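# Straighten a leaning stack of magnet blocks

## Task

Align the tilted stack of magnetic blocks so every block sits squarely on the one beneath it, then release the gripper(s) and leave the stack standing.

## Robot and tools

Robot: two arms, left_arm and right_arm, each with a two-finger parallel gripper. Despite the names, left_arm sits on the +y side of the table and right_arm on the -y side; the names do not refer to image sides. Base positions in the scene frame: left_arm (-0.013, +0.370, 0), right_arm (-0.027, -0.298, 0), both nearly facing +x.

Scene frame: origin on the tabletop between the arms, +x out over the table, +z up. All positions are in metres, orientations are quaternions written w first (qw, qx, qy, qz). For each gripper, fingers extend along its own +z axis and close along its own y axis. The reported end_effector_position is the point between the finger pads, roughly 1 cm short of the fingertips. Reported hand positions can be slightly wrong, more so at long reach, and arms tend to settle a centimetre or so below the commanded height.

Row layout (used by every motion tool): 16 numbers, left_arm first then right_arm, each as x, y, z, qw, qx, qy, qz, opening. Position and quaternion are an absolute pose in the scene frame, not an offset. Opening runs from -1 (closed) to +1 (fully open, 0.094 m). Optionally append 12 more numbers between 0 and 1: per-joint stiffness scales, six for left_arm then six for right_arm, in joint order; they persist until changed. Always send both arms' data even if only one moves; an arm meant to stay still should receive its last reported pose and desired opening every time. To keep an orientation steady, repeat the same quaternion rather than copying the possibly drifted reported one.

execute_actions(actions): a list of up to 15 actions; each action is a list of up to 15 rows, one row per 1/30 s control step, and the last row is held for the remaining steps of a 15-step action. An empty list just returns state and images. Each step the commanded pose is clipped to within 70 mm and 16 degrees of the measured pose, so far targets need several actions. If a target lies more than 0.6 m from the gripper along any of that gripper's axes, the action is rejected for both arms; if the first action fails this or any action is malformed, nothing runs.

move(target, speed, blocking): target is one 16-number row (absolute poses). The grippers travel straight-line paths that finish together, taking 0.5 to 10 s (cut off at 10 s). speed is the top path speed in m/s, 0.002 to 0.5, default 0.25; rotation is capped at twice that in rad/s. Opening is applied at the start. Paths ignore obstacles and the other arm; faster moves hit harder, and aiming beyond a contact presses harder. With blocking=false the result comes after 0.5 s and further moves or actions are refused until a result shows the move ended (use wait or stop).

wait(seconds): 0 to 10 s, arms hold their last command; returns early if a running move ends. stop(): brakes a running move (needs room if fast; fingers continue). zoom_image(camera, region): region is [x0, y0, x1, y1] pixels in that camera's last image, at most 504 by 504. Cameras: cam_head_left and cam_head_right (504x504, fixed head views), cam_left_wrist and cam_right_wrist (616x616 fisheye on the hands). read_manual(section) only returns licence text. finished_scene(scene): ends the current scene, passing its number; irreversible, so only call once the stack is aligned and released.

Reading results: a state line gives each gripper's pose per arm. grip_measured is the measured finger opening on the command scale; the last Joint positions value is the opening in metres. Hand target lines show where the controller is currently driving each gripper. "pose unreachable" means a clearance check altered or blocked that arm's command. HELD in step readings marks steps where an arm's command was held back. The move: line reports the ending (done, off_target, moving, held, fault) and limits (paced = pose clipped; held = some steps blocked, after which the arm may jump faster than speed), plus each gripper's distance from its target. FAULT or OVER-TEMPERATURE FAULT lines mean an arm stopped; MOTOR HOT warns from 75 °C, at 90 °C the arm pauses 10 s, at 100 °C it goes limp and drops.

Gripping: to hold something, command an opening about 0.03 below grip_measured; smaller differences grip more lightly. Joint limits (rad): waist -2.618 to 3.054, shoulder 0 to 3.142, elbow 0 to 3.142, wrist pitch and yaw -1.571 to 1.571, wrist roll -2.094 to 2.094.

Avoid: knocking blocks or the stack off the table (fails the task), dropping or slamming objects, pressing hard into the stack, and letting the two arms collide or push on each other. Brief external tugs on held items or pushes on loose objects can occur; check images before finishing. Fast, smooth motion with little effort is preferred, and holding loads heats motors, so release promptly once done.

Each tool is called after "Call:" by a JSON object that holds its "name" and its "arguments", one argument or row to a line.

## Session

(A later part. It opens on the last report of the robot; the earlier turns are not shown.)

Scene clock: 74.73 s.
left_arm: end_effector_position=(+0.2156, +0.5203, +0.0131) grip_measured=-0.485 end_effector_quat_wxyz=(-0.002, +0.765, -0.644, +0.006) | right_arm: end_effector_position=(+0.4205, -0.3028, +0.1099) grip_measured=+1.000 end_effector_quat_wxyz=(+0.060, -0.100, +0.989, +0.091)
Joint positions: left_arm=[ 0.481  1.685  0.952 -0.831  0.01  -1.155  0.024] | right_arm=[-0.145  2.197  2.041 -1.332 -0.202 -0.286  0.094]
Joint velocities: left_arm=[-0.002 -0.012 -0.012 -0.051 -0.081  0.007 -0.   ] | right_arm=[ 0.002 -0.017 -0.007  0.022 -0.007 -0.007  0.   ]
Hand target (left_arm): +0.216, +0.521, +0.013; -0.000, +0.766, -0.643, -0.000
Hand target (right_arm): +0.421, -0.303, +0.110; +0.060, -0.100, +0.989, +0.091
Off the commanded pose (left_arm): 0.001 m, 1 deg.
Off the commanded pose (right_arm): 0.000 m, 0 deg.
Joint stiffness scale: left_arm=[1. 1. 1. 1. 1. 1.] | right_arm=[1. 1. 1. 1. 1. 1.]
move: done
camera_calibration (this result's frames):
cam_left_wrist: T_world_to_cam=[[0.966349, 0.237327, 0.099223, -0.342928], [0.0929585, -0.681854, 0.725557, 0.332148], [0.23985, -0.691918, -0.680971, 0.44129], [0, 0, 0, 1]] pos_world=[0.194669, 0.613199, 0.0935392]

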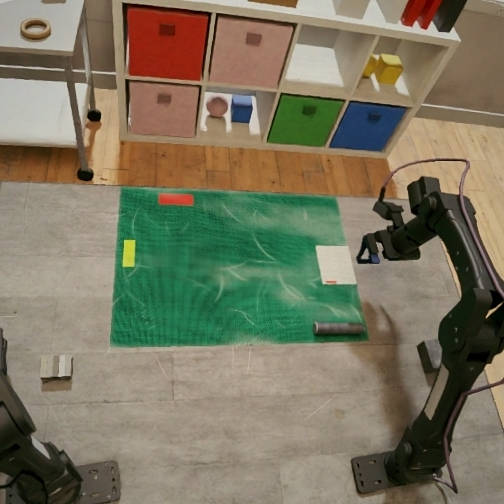

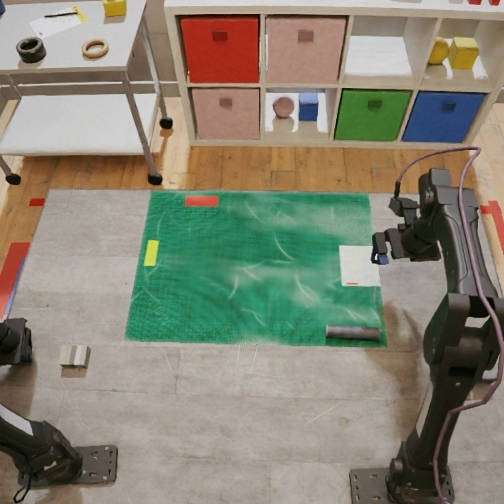

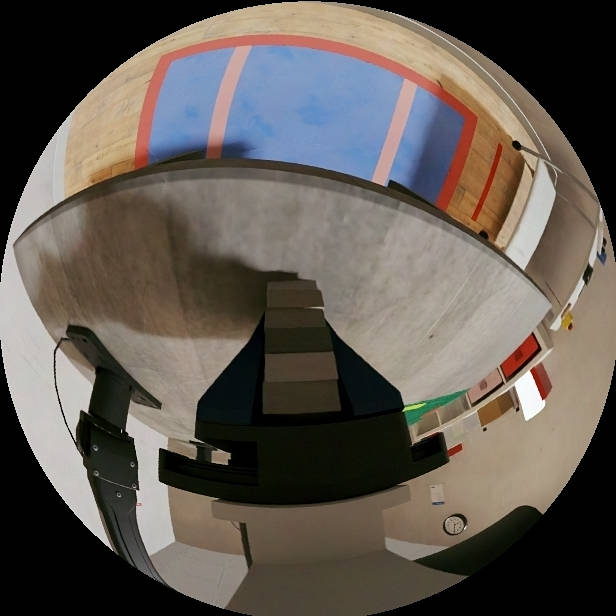

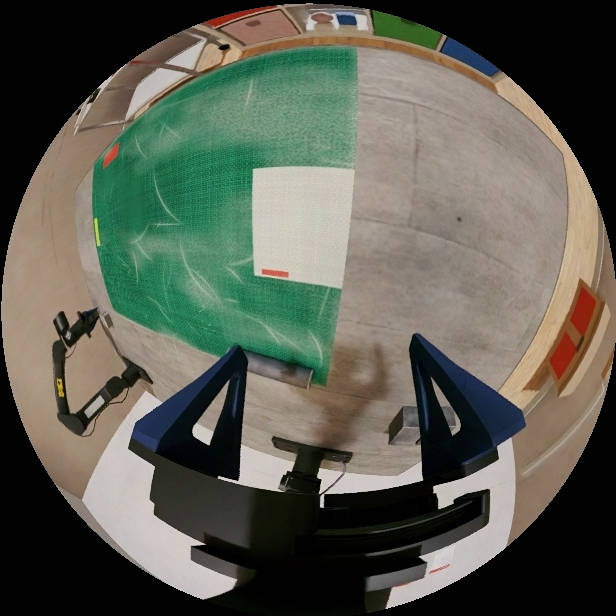

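Call:
{"name": "move", "arguments": {
  "target": [0.2156, 0.5203, 0.0131, 0, -0.766, 0.643, 0, 0.5, 0.4205, -0.3028, 0.1099, 0.060, -0.100, 0.989, 0.091, 1]
}}

Call:
{"name": "move", "arguments": {
  "target": [0.213, 0.521, 0.10, 0, -0.766, 0.643, 0, 0.5, 0.4205, -0.3028, 0.1099, 0.060, -0.100, 0.989, 0.091, 1],
  "speed": 0.15
}}

Call:
{"name": "move", "arguments": {
  "target": [0.213, 0.521, 0.10, 0, -0.087, 0.996, 0, 0.5, 0.4205, -0.3028, 0.1099, 0.060, -0.100, 0.989, 0.091, 1],
  "speed": 0.4
}}

Scene clock: 97.07 s.
left_arm: end_effector_position=(+0.2159, +0.5204, +0.0131) grip_measured=+0.497 end_effector_quat_wxyz=(-0.002, +0.765, -0.644, +0.006) | right_arm: end_effector_position=(+0.4205, -0.3028, +0.1099) grip_measured=+1.000 end_effector_quat_wxyz=(+0.060, -0.100, +0.989, +0.091)
Joint positions: left_arm=[ 0.481  1.685  0.952 -0.83   0.01  -1.157  0.07 ] | right_arm=[-0.145  2.197  2.041 -1.332 -0.202 -0.286  0.094]
Joint velocities: left_arm=[ 0.012  0.002  0.027  0.022 -0.095  0.007 -0.   ] | right_arm=[-0.002  0.002 -0.002 -0.022  0.022  0.007  0.   ]
Hand target (left_arm): +0.216, +0.520, +0.013; -0.000, +0.766, -0.643, -0.000
Hand target (right_arm): +0.421, -0.303, +0.110; +0.060, -0.100, +0.989, +0.091
Off the commanded pose (left_arm): 0.000 m, 1 deg.
Off the commanded pose (right_arm): 0.000 m, 0 deg.
Joint stiffness scale: left_arm=[1. 1. 1. 1. 1. 1.] | right_arm=[1. 1. 1. 1. 1. 1.]
move: done
camera_calibration (this result's frames):
cam_left_wrist: T_world_to_cam=[[0.965962, 0.2384, 0.100415, -0.343708], [0.0928954, -0.681967, 0.725459, 0.332263], [0.241429, -0.691438, -0.680901, 0.440703], [0, 0, 0, 1]] pos_world=[0.194744, 0.613251, 0.0935454]

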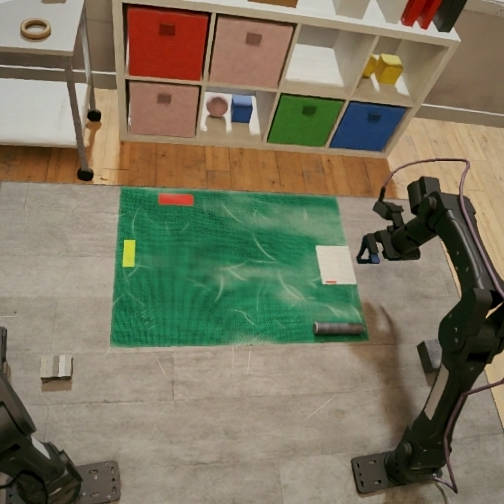

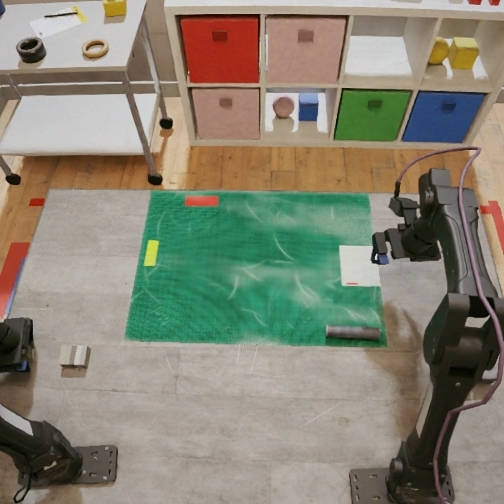

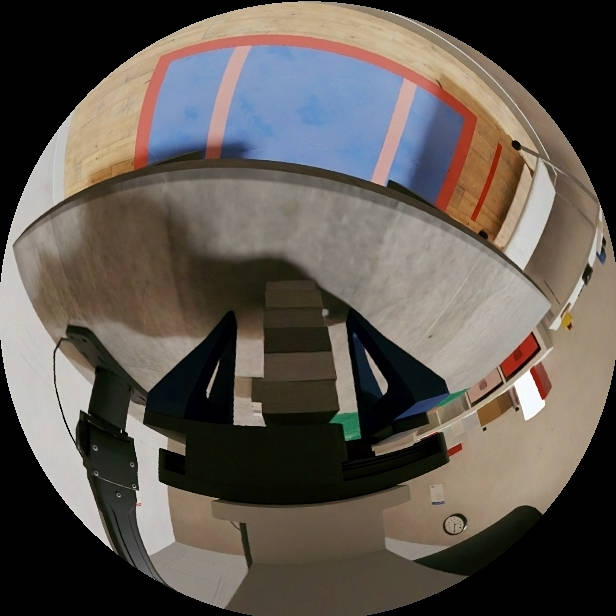

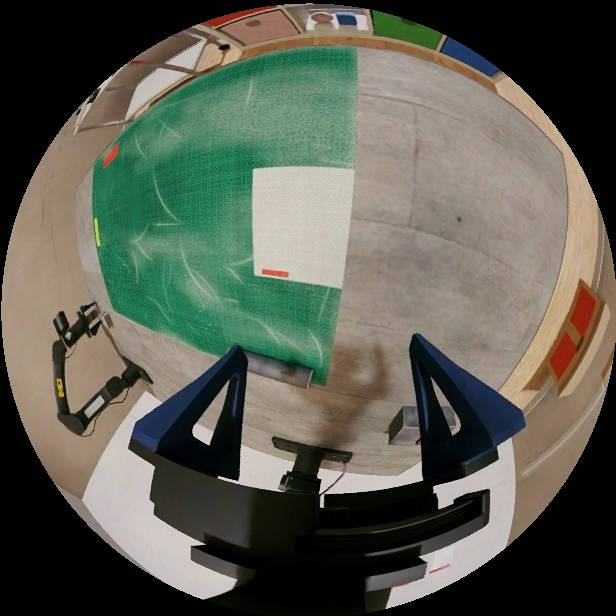

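Scene clock: 98.30 s.
left_arm: end_effector_position=(+0.2116, +0.5175, +0.0924) grip_measured=+0.497 end_effector_quat_wxyz=(+0.009, +0.765, -0.644, +0.003) | right_arm: end_effector_position=(+0.4205, -0.3028, +0.1099) grip_measured=+1.000 end_effector_quat_wxyz=(+0.060, -0.100, +0.989, +0.091)
Joint positions: left_arm=[ 0.481  1.588  1.181 -1.181  0.01  -1.157  0.07 ] | right_arm=[-0.145  2.197  2.041 -1.332 -0.202 -0.286  0.094]
Joint velocities: left_arm=[-0.012  0.002 -0.027  0.007 -0.037  0.095 -0.   ] | right_arm=[-0.017 -0.012 -0.007  0.007  0.022 -0.095  0.   ]
Hand target (left_arm): +0.212, +0.520, +0.100; -0.000, +0.766, -0.643, +0.000
Hand target (right_arm): +0.421, -0.303, +0.110; +0.060, -0.100, +0.989, +0.091
Off the commanded pose (left_arm): 0.008 m, 1 deg.
Off the commanded pose (right_arm): 0.000 m, 0 deg.
Joint stiffness scale: left_arm=[1. 1. 1. 1. 1. 1.] | right_arm=[1. 1. 1. 1. 1. 1.]
move: done
camera_calibration (this result's frames):
cam_left_wrist: T_world_to_cam=[[0.967779, 0.239648, 0.0772895, -0.345773], [0.107808, -0.671736, 0.732904, 0.26402], [0.227557, -0.700956, -0.675928, 0.501115], [0, 0, 0, 1]] pos_world=[0.192136, 0.611475, 0.171941]

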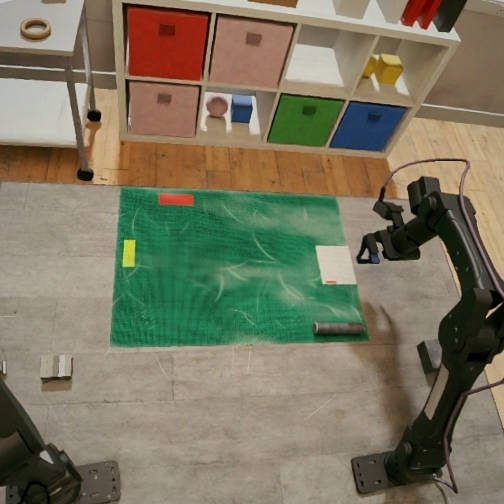

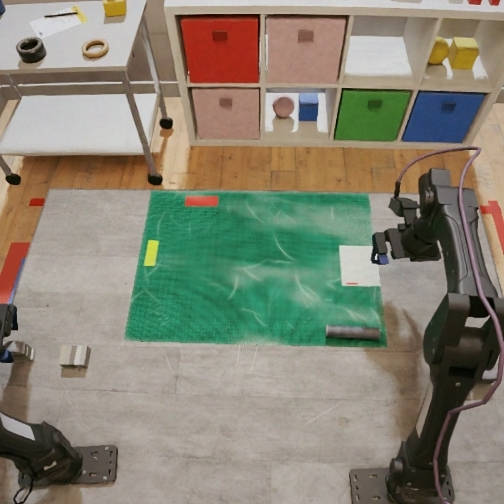

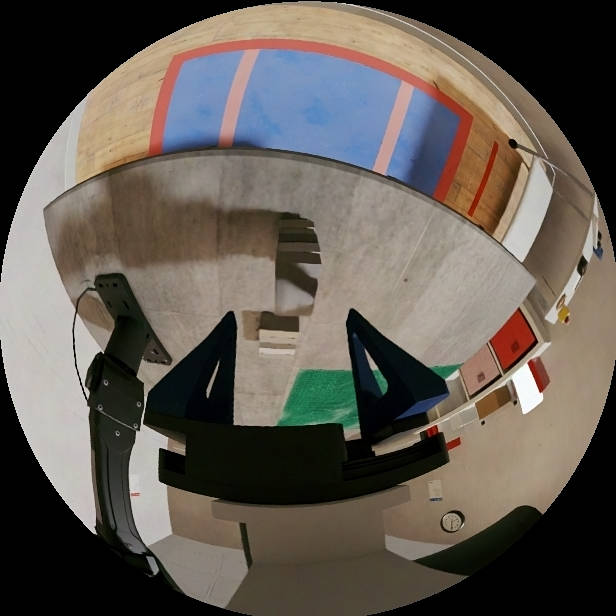

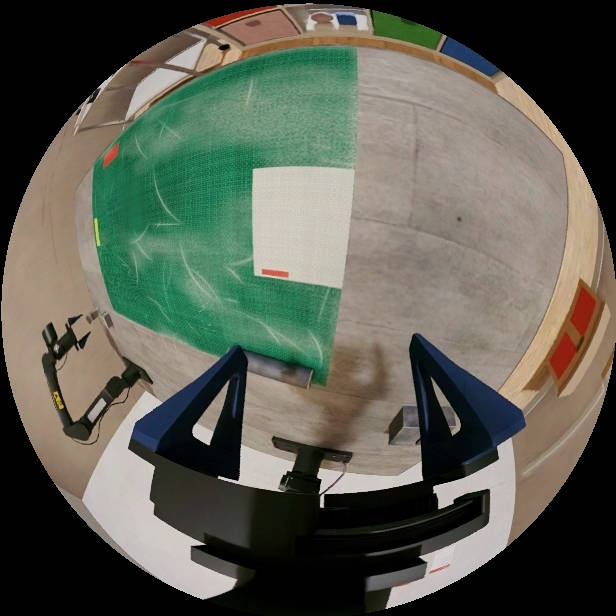

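Scene clock: 100.93 s.
left_arm: end_effector_position=(+0.2094, +0.5184, +0.0924) grip_measured=+0.497 end_effector_quat_wxyz=(-0.010, -0.092, +0.996, -0.005) | right_arm: end_effector_position=(+0.4205, -0.3028, +0.1099) grip_measured=+1.000 end_effector_quat_wxyz=(+0.060, -0.100, +0.989, +0.091)
Joint positions: left_arm=[ 0.481  1.588  1.181 -1.186 -0.001  0.403  0.07 ] | right_arm=[-0.145  2.197  2.041 -1.332 -0.202 -0.286  0.094]
Joint velocities: left_arm=[-0.002 -0.002 -0.007  0.051 -0.051 -0.037 -0.   ] | right_arm=[-0.022 -0.012  0.022 -0.022  0.022  0.022  0.   ]
Hand target (left_arm): +0.213, +0.521, +0.100; +0.000, -0.087, +0.996, -0.000
Hand target (right_arm): +0.421, -0.303, +0.110; +0.060, -0.100, +0.989, +0.091
Off the commanded pose (left_arm): 0.009 m, 1 deg.
Off the commanded pose (right_arm): 0.000 m, 0 deg.
Joint stiffness scale: left_arm=[1. 1. 1. 1. 1. 1.] | right_arm=[1. 1. 1. 1. 1. 1.]
move: done
camera_calibration (this result's frames):
cam_left_wrist: T_world_to_cam=[[0.251115, -0.963183, 0.0960205, 0.428072], [-0.669798, -0.101293, 0.735602, 0.131716], [-0.698793, -0.249035, -0.670574, 0.461476], [0, 0, 0, 1]] pos_world=[0.303204, 0.540578, 0.17146]

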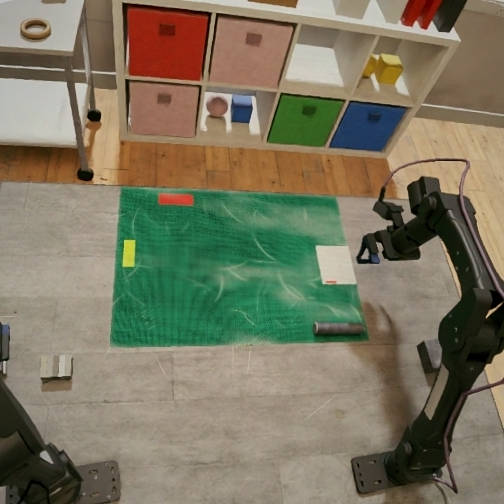

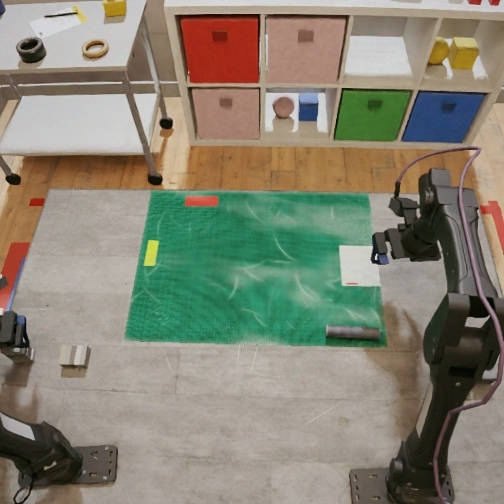

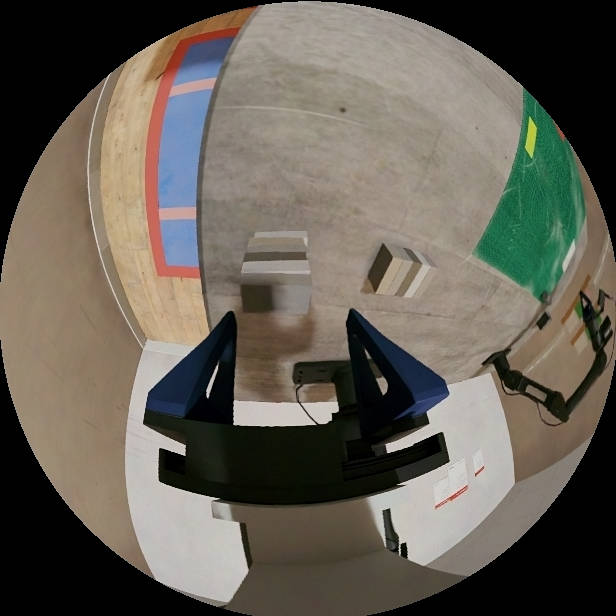

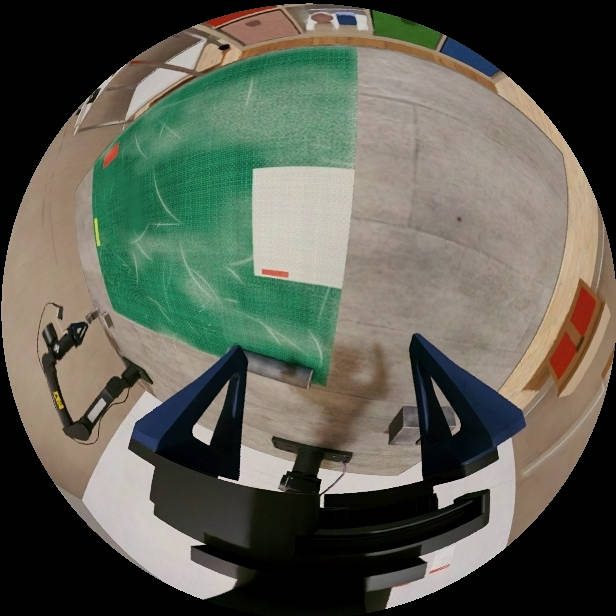

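Call:
{"name": "zoom_image", "arguments": {
  "camera": "cam_left_wrist",
  "region": [190, 190, 390, 390]
}}

Region (190, 190, 390, 390) of cam_left_wrist's 616x616 image, scaled by 2.520, with more detail than that image has.

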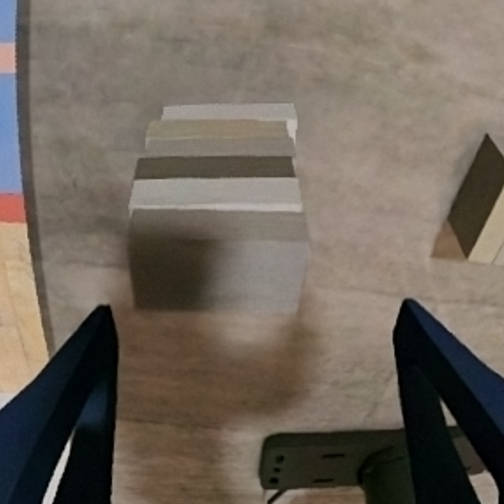

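Call:
{"name": "move", "arguments": {
  "target": [0.218, 0.530, 0.095, 0, -0.087, 0.996, 0, 0.5, 0.4205, -0.3028, 0.1099, 0.060, -0.100, 0.989, 0.091, 1],
  "speed": 0.1
}}

Call:
{"name": "move", "arguments": {
  "target": [0.218, 0.530, 0.012, 0, -0.087, 0.996, 0, 0.5, 0.4205, -0.3028, 0.1099, 0.060, -0.100, 0.989, 0.091, 1],
  "speed": 0.08
}}

Scene clock: 114.70 s.
left_arm: end_effector_position=(+0.2119, +0.5237, +0.0927) grip_measured=+0.497 end_effector_quat_wxyz=(-0.008, -0.088, +0.996, -0.004) | right_arm: end_effector_position=(+0.4205, -0.3028, +0.1099) grip_measured=+1.000 end_effector_quat_wxyz=(+0.060, -0.100, +0.989, +0.091)
Joint positions: left_arm=[ 0.492  1.603  1.198 -1.184 -0.001  0.421  0.07 ] | right_arm=[-0.145  2.197  2.041 -1.332 -0.202 -0.286  0.094]
Joint velocities: left_arm=[-0.032 -0.002 -0.007  0.022 -0.037 -0.037 -0.001] | right_arm=[-0.002 -0.002  0.007 -0.037  0.007 -0.022  0.   ]
Hand target (left_arm): +0.218, +0.530, +0.095; +0.000, -0.087, +0.996, -0.000
Hand target (right_arm): +0.421, -0.303, +0.110; +0.060, -0.100, +0.989, +0.091
Off the commanded pose (left_arm): 0.009 m, 1 deg.
Off the commanded pose (right_arm): 0.000 m, 0 deg.
Joint stiffness scale: left_arm=[1. 1. 1. 1. 1. 1.] | right_arm=[1. 1. 1. 1. 1. 1.]
move: done
camera_calibration (this result's frames):
cam_left_wrist: T_world_to_cam=[[0.243441, -0.965241, 0.0951113, 0.435295], [-0.673028, -0.0974993, 0.733163, 0.132662], [-0.698405, -0.242494, -0.673369, 0.46147], [0, 0, 0, 1]] pos_world=[0.30561, 0.545003, 0.172075]

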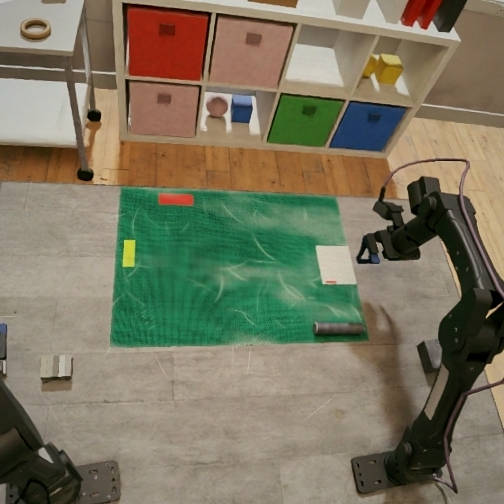

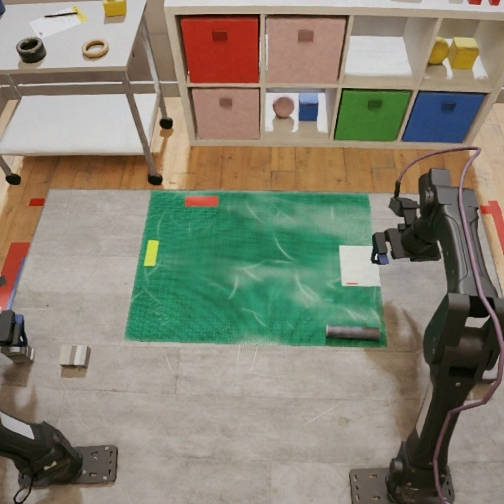

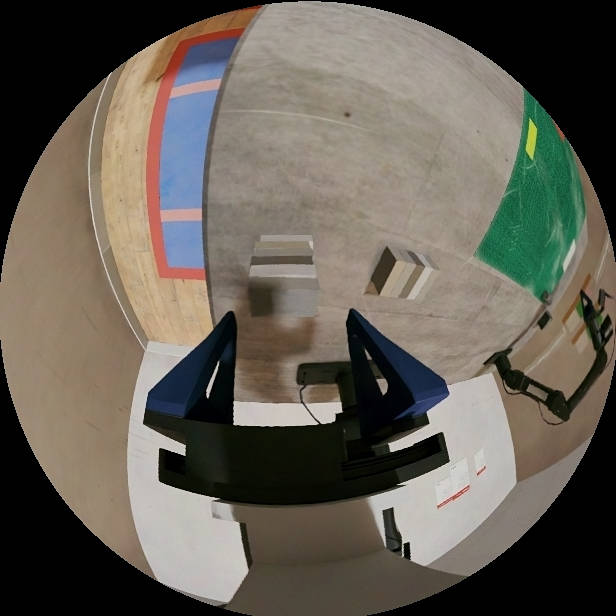

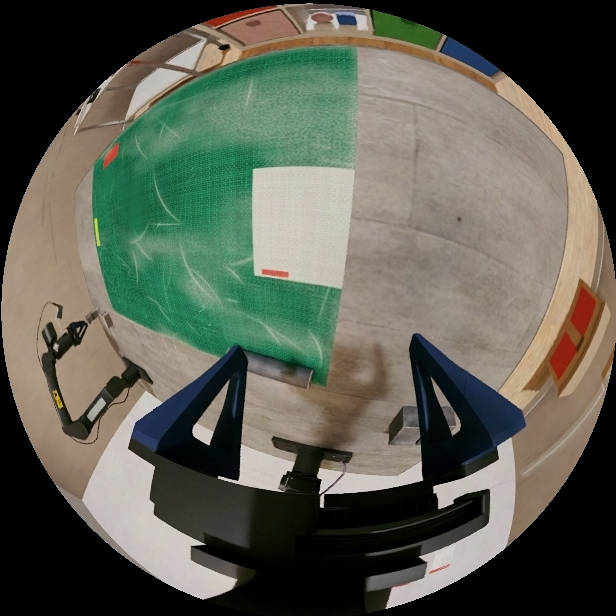

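Scene clock: 116.27 s.
left_arm: end_effector_position=(+0.2221, +0.5306, +0.0174) grip_measured=+0.497 end_effector_quat_wxyz=(+0.005, -0.087, +0.996, +0.003) | right_arm: end_effector_position=(+0.4205, -0.3028, +0.1099) grip_measured=+1.000 end_effector_quat_wxyz=(+0.060, -0.100, +0.989, +0.091)
Joint positions: left_arm=[ 0.492  1.713  1.003 -0.85  -0.001  0.422  0.07 ] | right_arm=[-0.145  2.197  2.041 -1.332 -0.202 -0.286  0.094]
Joint velocities: left_arm=[ 0.007  0.002  0.002  0.095 -0.037 -0.051 -0.001] | right_arm=[ 0.007 -0.002 -0.012  0.022 -0.007 -0.007  0.   ]
Hand target (left_arm): +0.219, +0.530, +0.012; +0.000, -0.087, +0.996, -0.000
Hand target (right_arm): +0.421, -0.303, +0.110; +0.060, -0.100, +0.989, +0.091
Off the commanded pose (left_arm): 0.007 m, 1 deg.
Off the commanded pose (right_arm): 0.000 m, 0 deg.
Joint stiffness scale: left_arm=[1. 1. 1. 1. 1. 1.] | right_arm=[1. 1. 1. 1. 1. 1.]
move: done
camera_calibration (this result's frames):
cam_left_wrist: T_world_to_cam=[[0.24012, -0.967023, 0.0849032, 0.448512], [-0.690962, -0.108826, 0.714652, 0.205702], [-0.681846, -0.230267, -0.694308, 0.409734], [0, 0, 0, 1]] pos_world=[0.313811, 0.550456, 0.099396]

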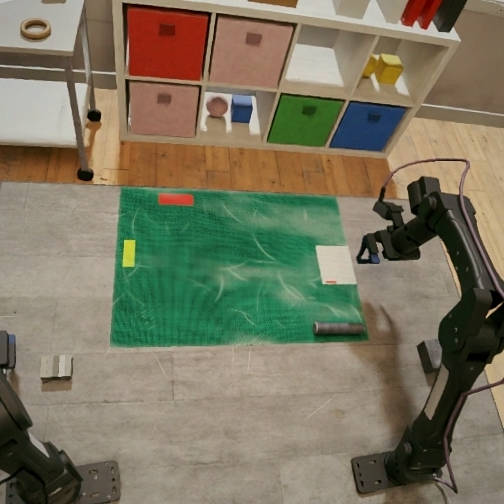

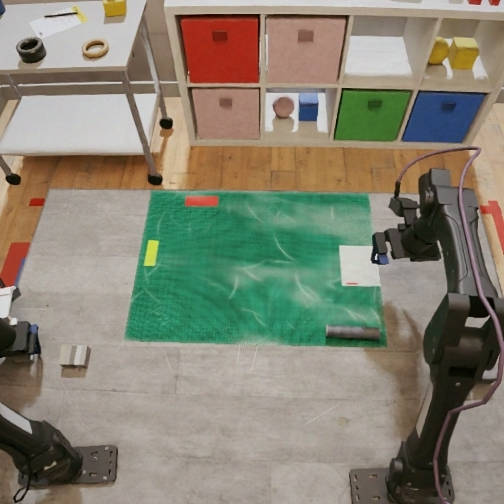

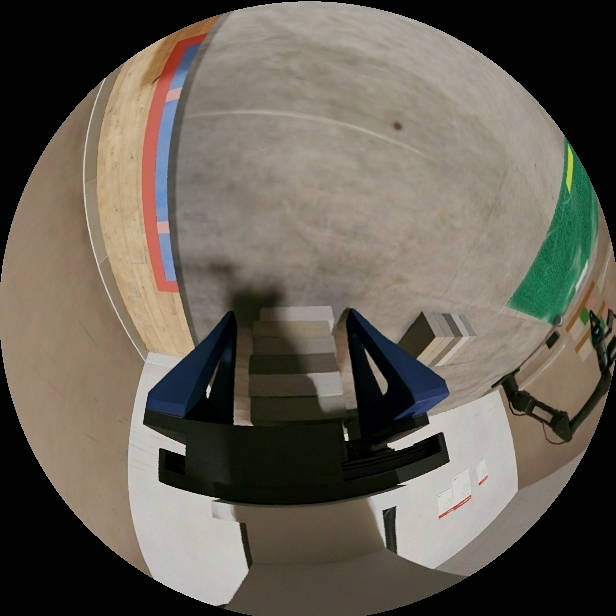

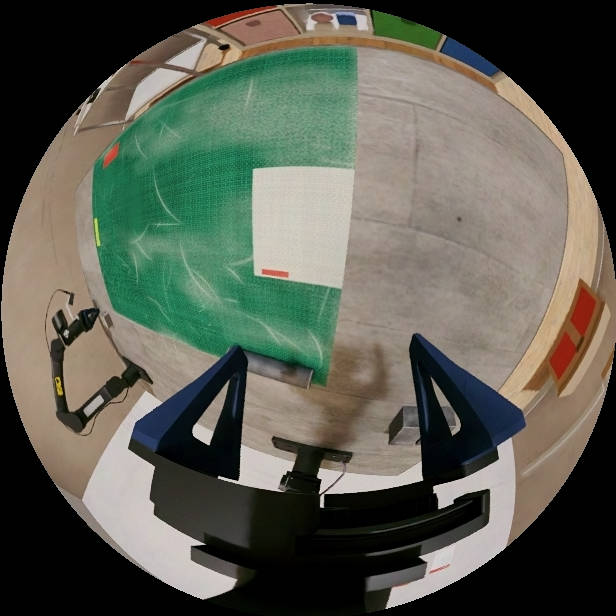

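Call:
{"name": "zoom_image", "arguments": {
  "camera": "cam_left_wrist",
  "region": [200, 270, 380, 430]
}}

Region (200, 270, 380, 430) of cam_left_wrist's 616x616 image, scaled by 2.800, with more detail than that image has.

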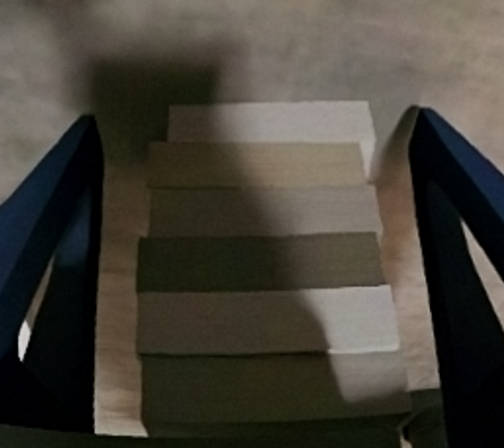

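Call:
{"name": "move", "arguments": {
  "target": [0.2221, 0.5306, 0.0174, 0, -0.087, 0.996, 0, -0.5, 0.4205, -0.3028, 0.1099, 0.060, -0.100, 0.989, 0.091, 1],
  "speed": 0.02
}}

Scene clock: 132.50 s.
left_arm: end_effector_position=(+0.2226, +0.5307, +0.0174) grip_measured=-0.107 end_effector_quat_wxyz=(+0.006, -0.087, +0.996, +0.003) | right_arm: end_effector_position=(+0.4205, -0.3028, +0.1099) grip_measured=+1.000 end_effector_quat_wxyz=(+0.060, -0.100, +0.989, +0.091)
Joint positions: left_arm=[ 0.492  1.713  1.003 -0.848  0.001  0.423  0.042] | right_arm=[-0.145  2.197  2.041 -1.332 -0.202 -0.286  0.094]
Joint velocities: left_arm=[ 0.007 -0.012  0.002 -0.051 -0.007  0.007 -0.001] | right_arm=[ 0.012  0.022 -0.012  0.051 -0.022  0.037  0.   ]
Hand target (left_arm): +0.222, +0.531, +0.017; +0.000, -0.087, +0.996, +0.000
Hand target (right_arm): +0.421, -0.303, +0.110; +0.060, -0.100, +0.989, +0.091
Off the commanded pose (left_arm): 0.001 m, 1 deg.
Off the commanded pose (right_arm): 0.000 m, 0 deg.
Joint stiffness scale: left_arm=[1. 1. 1. 1. 1. 1.] | right_arm=[1. 1. 1. 1. 1. 1.]
move: done
camera_calibration (this result's frames):
cam_left_wrist: T_world_to_cam=[[0.239525, -0.967103, 0.0856662, 0.448583], [-0.692742, -0.108417, 0.71299, 0.206287], [-0.680247, -0.230123, -0.695922, 0.409715], [0, 0, 0, 1]] pos_world=[0.314164, 0.550476, 0.0996207]

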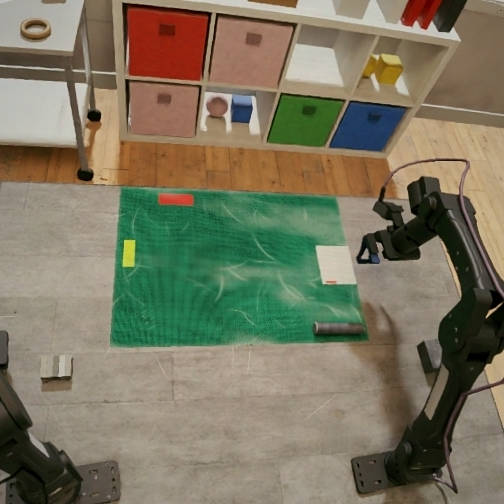

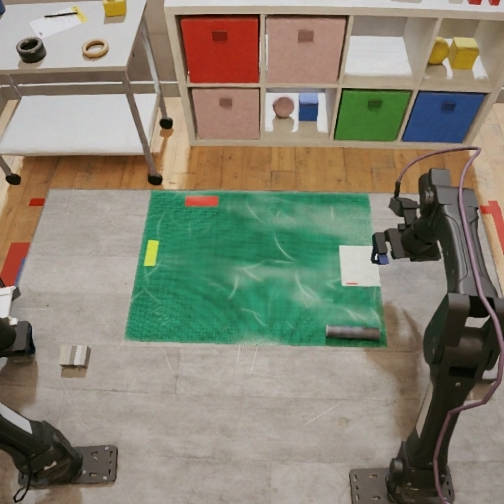

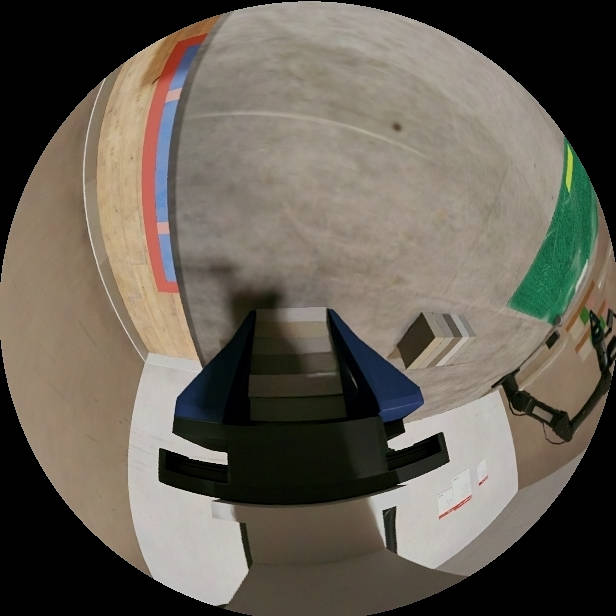

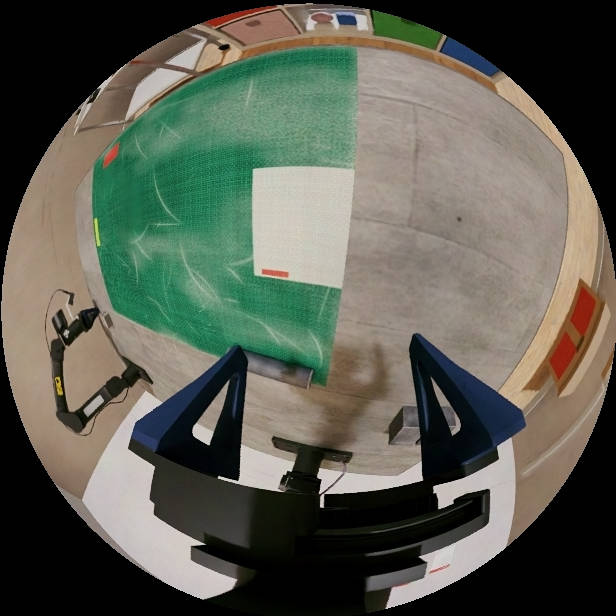

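Call:
{"name": "zoom_image", "arguments": {
  "camera": "cam_left_wrist",
  "region": [200, 270, 380, 430]
}}

Region (200, 270, 380, 430) of cam_left_wrist's 616x616 image, scaled by 2.800, with more detail than that image has.

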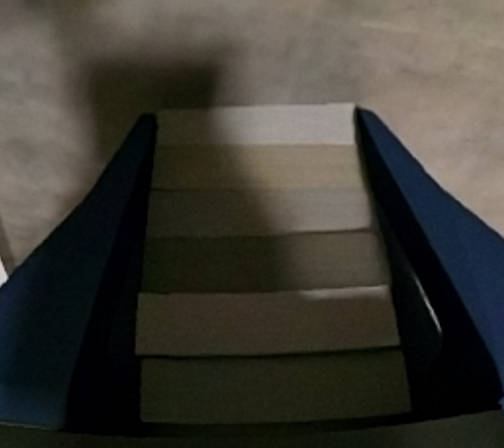

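Call:
{"name": "move", "arguments": {
  "target": [0.2226, 0.5307, 0.0174, 0, -0.087, 0.996, 0, 0.5, 0.4205, -0.3028, 0.1099, 0.060, -0.100, 0.989, 0.091, 1]
}}

Call:
{"name": "move", "arguments": {
  "target": [0.218, 0.530, 0.12, 0, -0.087, 0.996, 0, 0.5, 0.4205, -0.3028, 0.1099, 0.060, -0.100, 0.989, 0.091, 1],
  "speed": 0.15
}}

Scene clock: 140.50 s.
left_arm: end_effector_position=(+0.2214, +0.5298, +0.0174) grip_measured=+0.497 end_effector_quat_wxyz=(+0.003, -0.087, +0.996, +0.001) | right_arm: end_effector_position=(+0.4205, -0.3028, +0.1099) grip_measured=+1.000 end_effector_quat_wxyz=(+0.060, -0.100, +0.989, +0.091)
Joint positions: left_arm=[ 0.492  1.713  1.003 -0.854  0.001  0.423  0.07 ] | right_arm=[-0.145  2.197  2.041 -1.332 -0.202 -0.286  0.094]
Joint velocities: left_arm=[ 0.007  0.007 -0.002 -0.051 -0.051  0.037  0.   ] | right_arm=[ 0.007  0.012  0.017 -0.007  0.022  0.022  0.   ]
Hand target (left_arm): +0.223, +0.531, +0.017; +0.000, -0.087, +0.996, +0.000
Hand target (right_arm): +0.421, -0.303, +0.110; +0.060, -0.100, +0.989, +0.091
Off the commanded pose (left_arm): 0.002 m, 0 deg.
Off the commanded pose (right_arm): 0.000 m, 0 deg.
Joint stiffness scale: left_arm=[1. 1. 1. 1. 1. 1.] | right_arm=[1. 1. 1. 1. 1. 1.]
move: done
camera_calibration (this result's frames):
cam_left_wrist: T_world_to_cam=[[0.239963, -0.966806, 0.0877739, 0.447768], [-0.689133, -0.105963, 0.716845, 0.20317], [-0.683749, -0.232504, -0.691685, 0.410618], [0, 0, 0, 1]] pos_world=[0.313323, 0.549904, 0.0990748]

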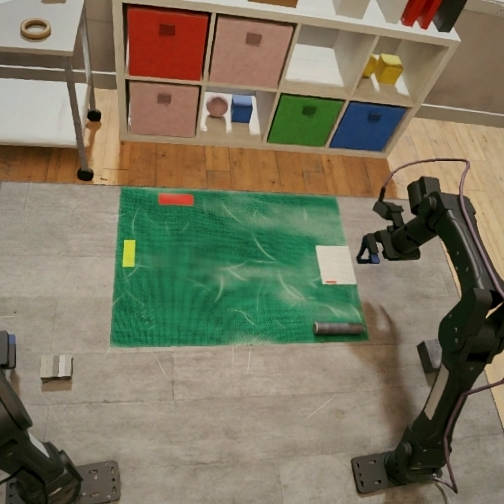

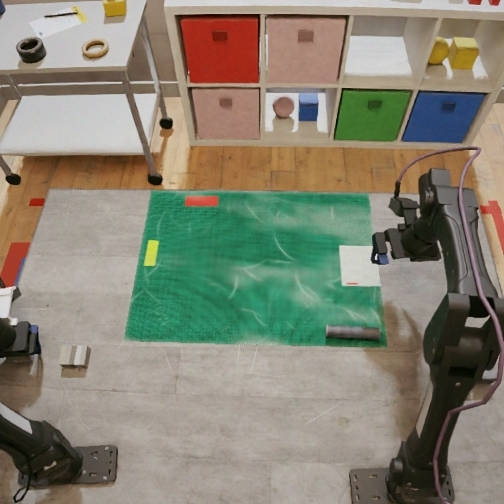

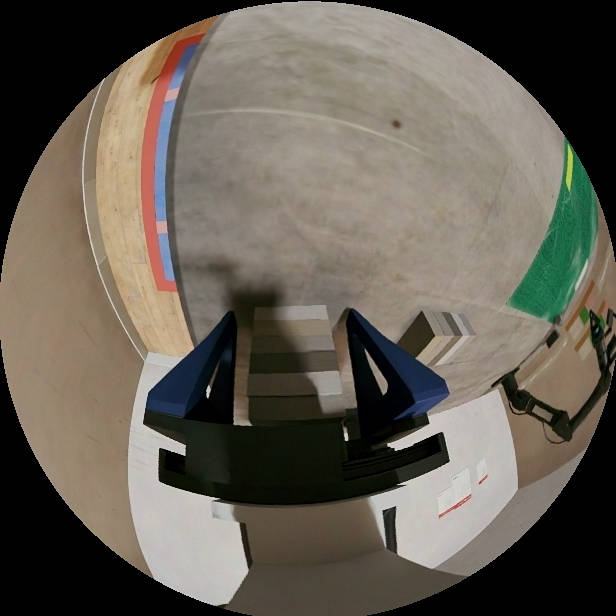

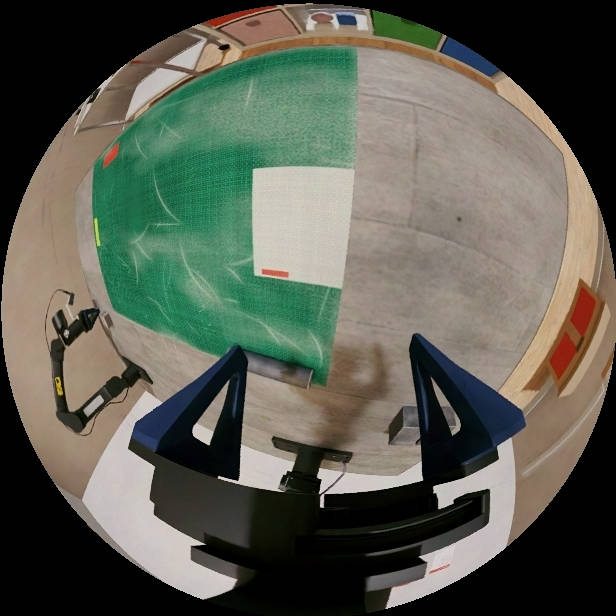

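Scene clock: 141.83 s.
left_arm: end_effector_position=(+0.2159, +0.5261, +0.1123) grip_measured=+0.497 end_effector_quat_wxyz=(-0.009, -0.087, +0.996, -0.006) | right_arm: end_effector_position=(+0.4205, -0.3028, +0.1099) grip_measured=+1.000 end_effector_quat_wxyz=(+0.060, -0.100, +0.989, +0.091)
Joint positions: left_arm=[ 0.492  1.614  1.288 -1.266  0.001  0.423  0.07 ] | right_arm=[-0.145  2.197  2.041 -1.332 -0.202 -0.286  0.094]
Joint velocities: left_arm=[ 0.007 -0.017 -0.012 -0.022  0.022  0.007  0.001] | right_arm=[ 0.002 -0.012 -0.017  0.037  0.007 -0.022  0.   ]
Hand target (left_arm): +0.217, +0.529, +0.120; +0.000, -0.087, +0.996, +0.000
Hand target (right_arm): +0.421, -0.303, +0.110; +0.060, -0.100, +0.989, +0.091
Off the commanded pose (left_arm): 0.009 m, 1 deg.
Off the commanded pose (right_arm): 0.000 m, 0 deg.
Joint stiffness scale: left_arm=[1. 1. 1. 1. 1. 1.] | right_arm=[1. 1. 1. 1. 1. 1.]
move: done
camera_calibration (this result's frames):
cam_left_wrist: T_world_to_cam=[[0.242187, -0.965294, 0.0977395, 0.434769], [-0.671729, -0.0941329, 0.734792, 0.119006], [-0.70009, -0.243612, -0.671214, 0.478722], [0, 0, 0, 1]] pos_world=[0.309793, 0.547505, 0.191386]

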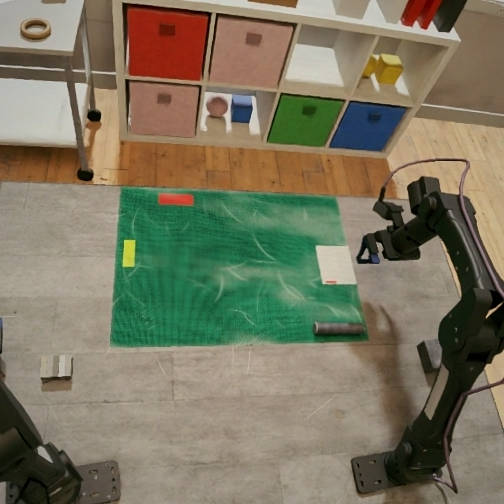

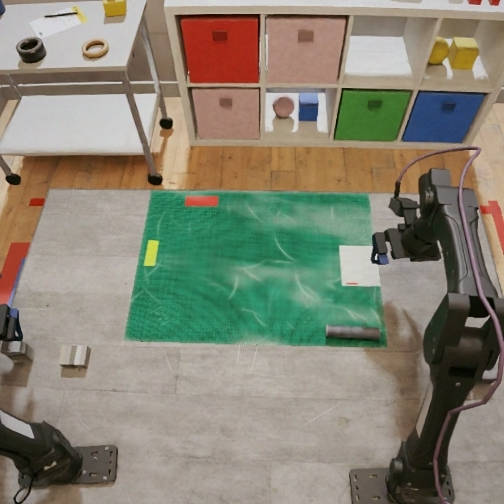

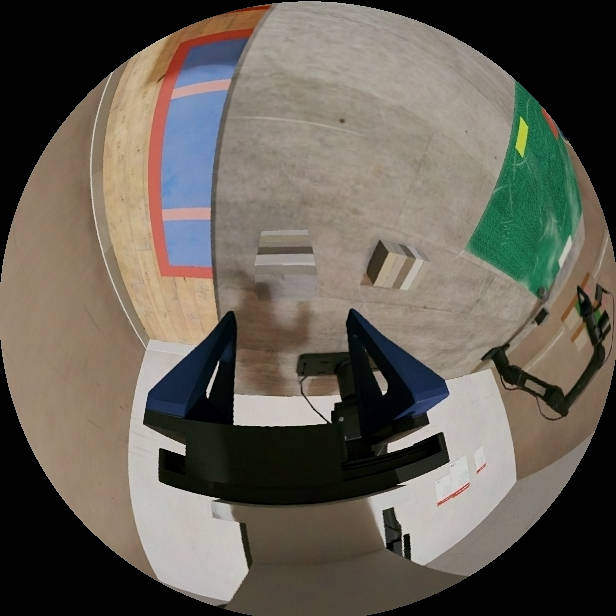

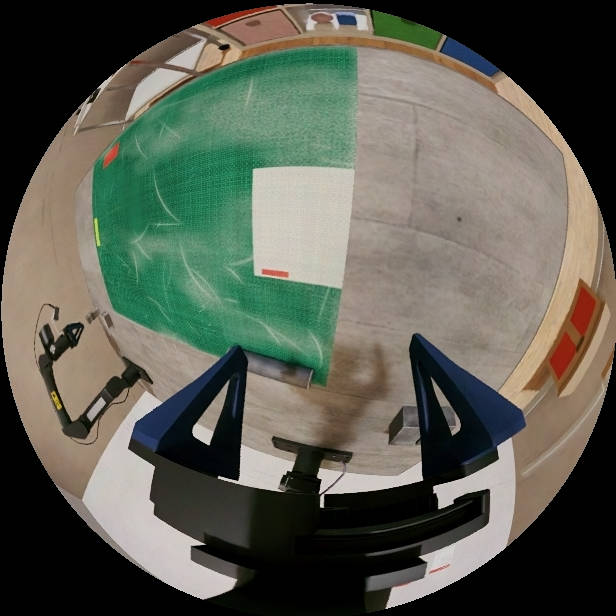

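Call:
{"name": "zoom_image", "arguments": {
  "camera": "cam_left_wrist",
  "region": [230, 210, 340, 320]
}}

Call:
{"name": "zoom_image", "arguments": {
  "camera": "cam_head_right",
  "region": [0, 320, 80, 380]
}}

Region (230, 210, 340, 320) of cam_left_wrist's 616x616 image, scaled by 4.582, with more detail than that image has.

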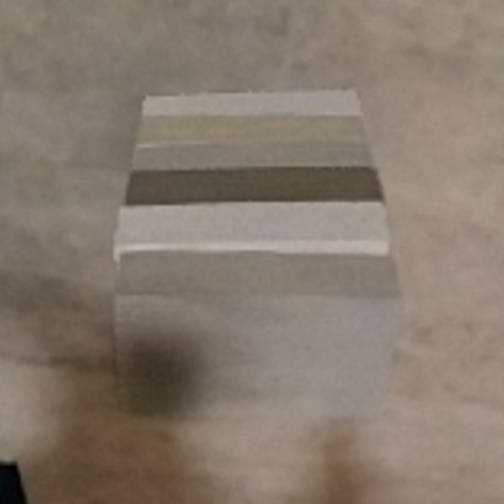

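Region (0, 320, 80, 380) of cam_head_right's 504x504 image, scaled by 6.300, with more detail than that image has; it fills the top 378 rows of this view, and the rest is white.

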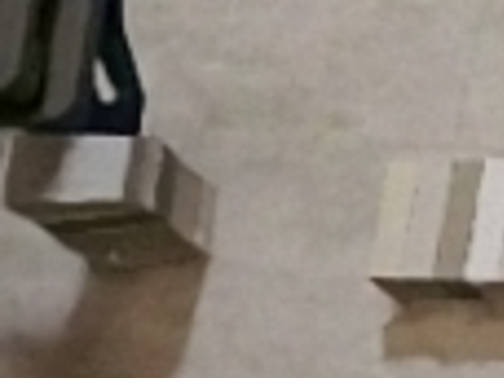

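Call:
{"name": "move", "arguments": {
  "target": [0.211, 0.529, 0.12, 0, -0.766, 0.643, 0, 0.3, 0.4205, -0.3028, 0.1099, 0.060, -0.100, 0.989, 0.091, 1],
  "speed": 0.4
}}

Scene clock: 158.30 s.
left_arm: end_effector_position=(+0.2143, +0.5280, +0.1156) grip_measured=+0.303 end_effector_quat_wxyz=(+0.006, +0.761, -0.648, +0.003) | right_arm: end_effector_position=(+0.4205, -0.3028, +0.1099) grip_measured=+1.000 end_effector_quat_wxyz=(+0.060, -0.100, +0.989, +0.091)
Joint positions: left_arm=[ 0.506  1.601  1.288 -1.268  0.009 -1.119  0.061] | right_arm=[-0.145  2.197  2.041 -1.332 -0.202 -0.286  0.094]
Joint velocities: left_arm=[-0.007 -0.012 -0.002  0.007 -0.007 -0.022  0.   ] | right_arm=[ 0.012  0.002 -0.007  0.051 -0.022 -0.022  0.   ]
Hand target (left_arm): +0.211, +0.529, +0.120; -0.000, +0.766, -0.643, +0.000
Hand target (right_arm): +0.421, -0.303, +0.110; +0.060, -0.100, +0.989, +0.091
Off the commanded pose (left_arm): 0.006 m, 1 deg.
Off the commanded pose (right_arm): 0.000 m, 0 deg.
Joint stiffness scale: left_arm=[1. 1. 1. 1. 1. 1.] | right_arm=[1. 1. 1. 1. 1. 1.]
move: done
camera_calibration (this result's frames):
cam_left_wrist: T_world_to_cam=[[0.970225, 0.227426, 0.0833068, -0.347383], [0.0958542, -0.676418, 0.730254, 0.259093], [0.222429, -0.700526, -0.678078, 0.524629], [0, 0, 0, 1]] pos_world=[0.195512, 0.621776, 0.195475]

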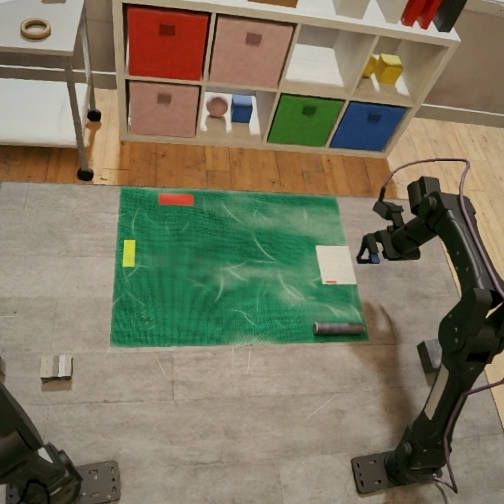

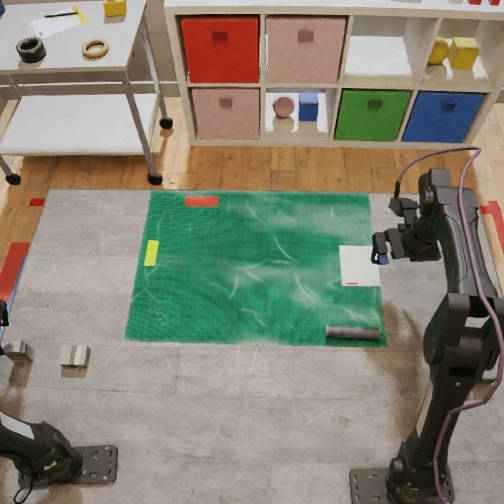

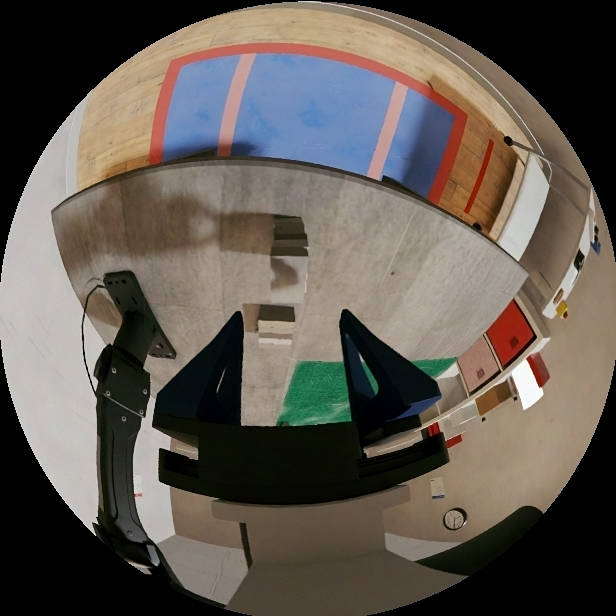

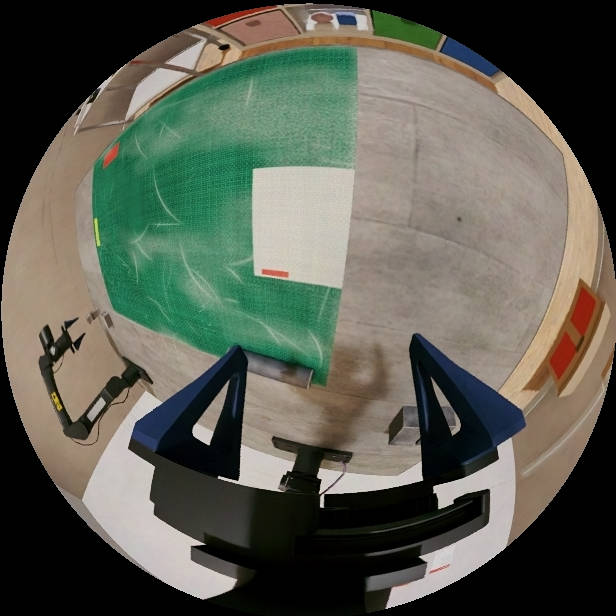

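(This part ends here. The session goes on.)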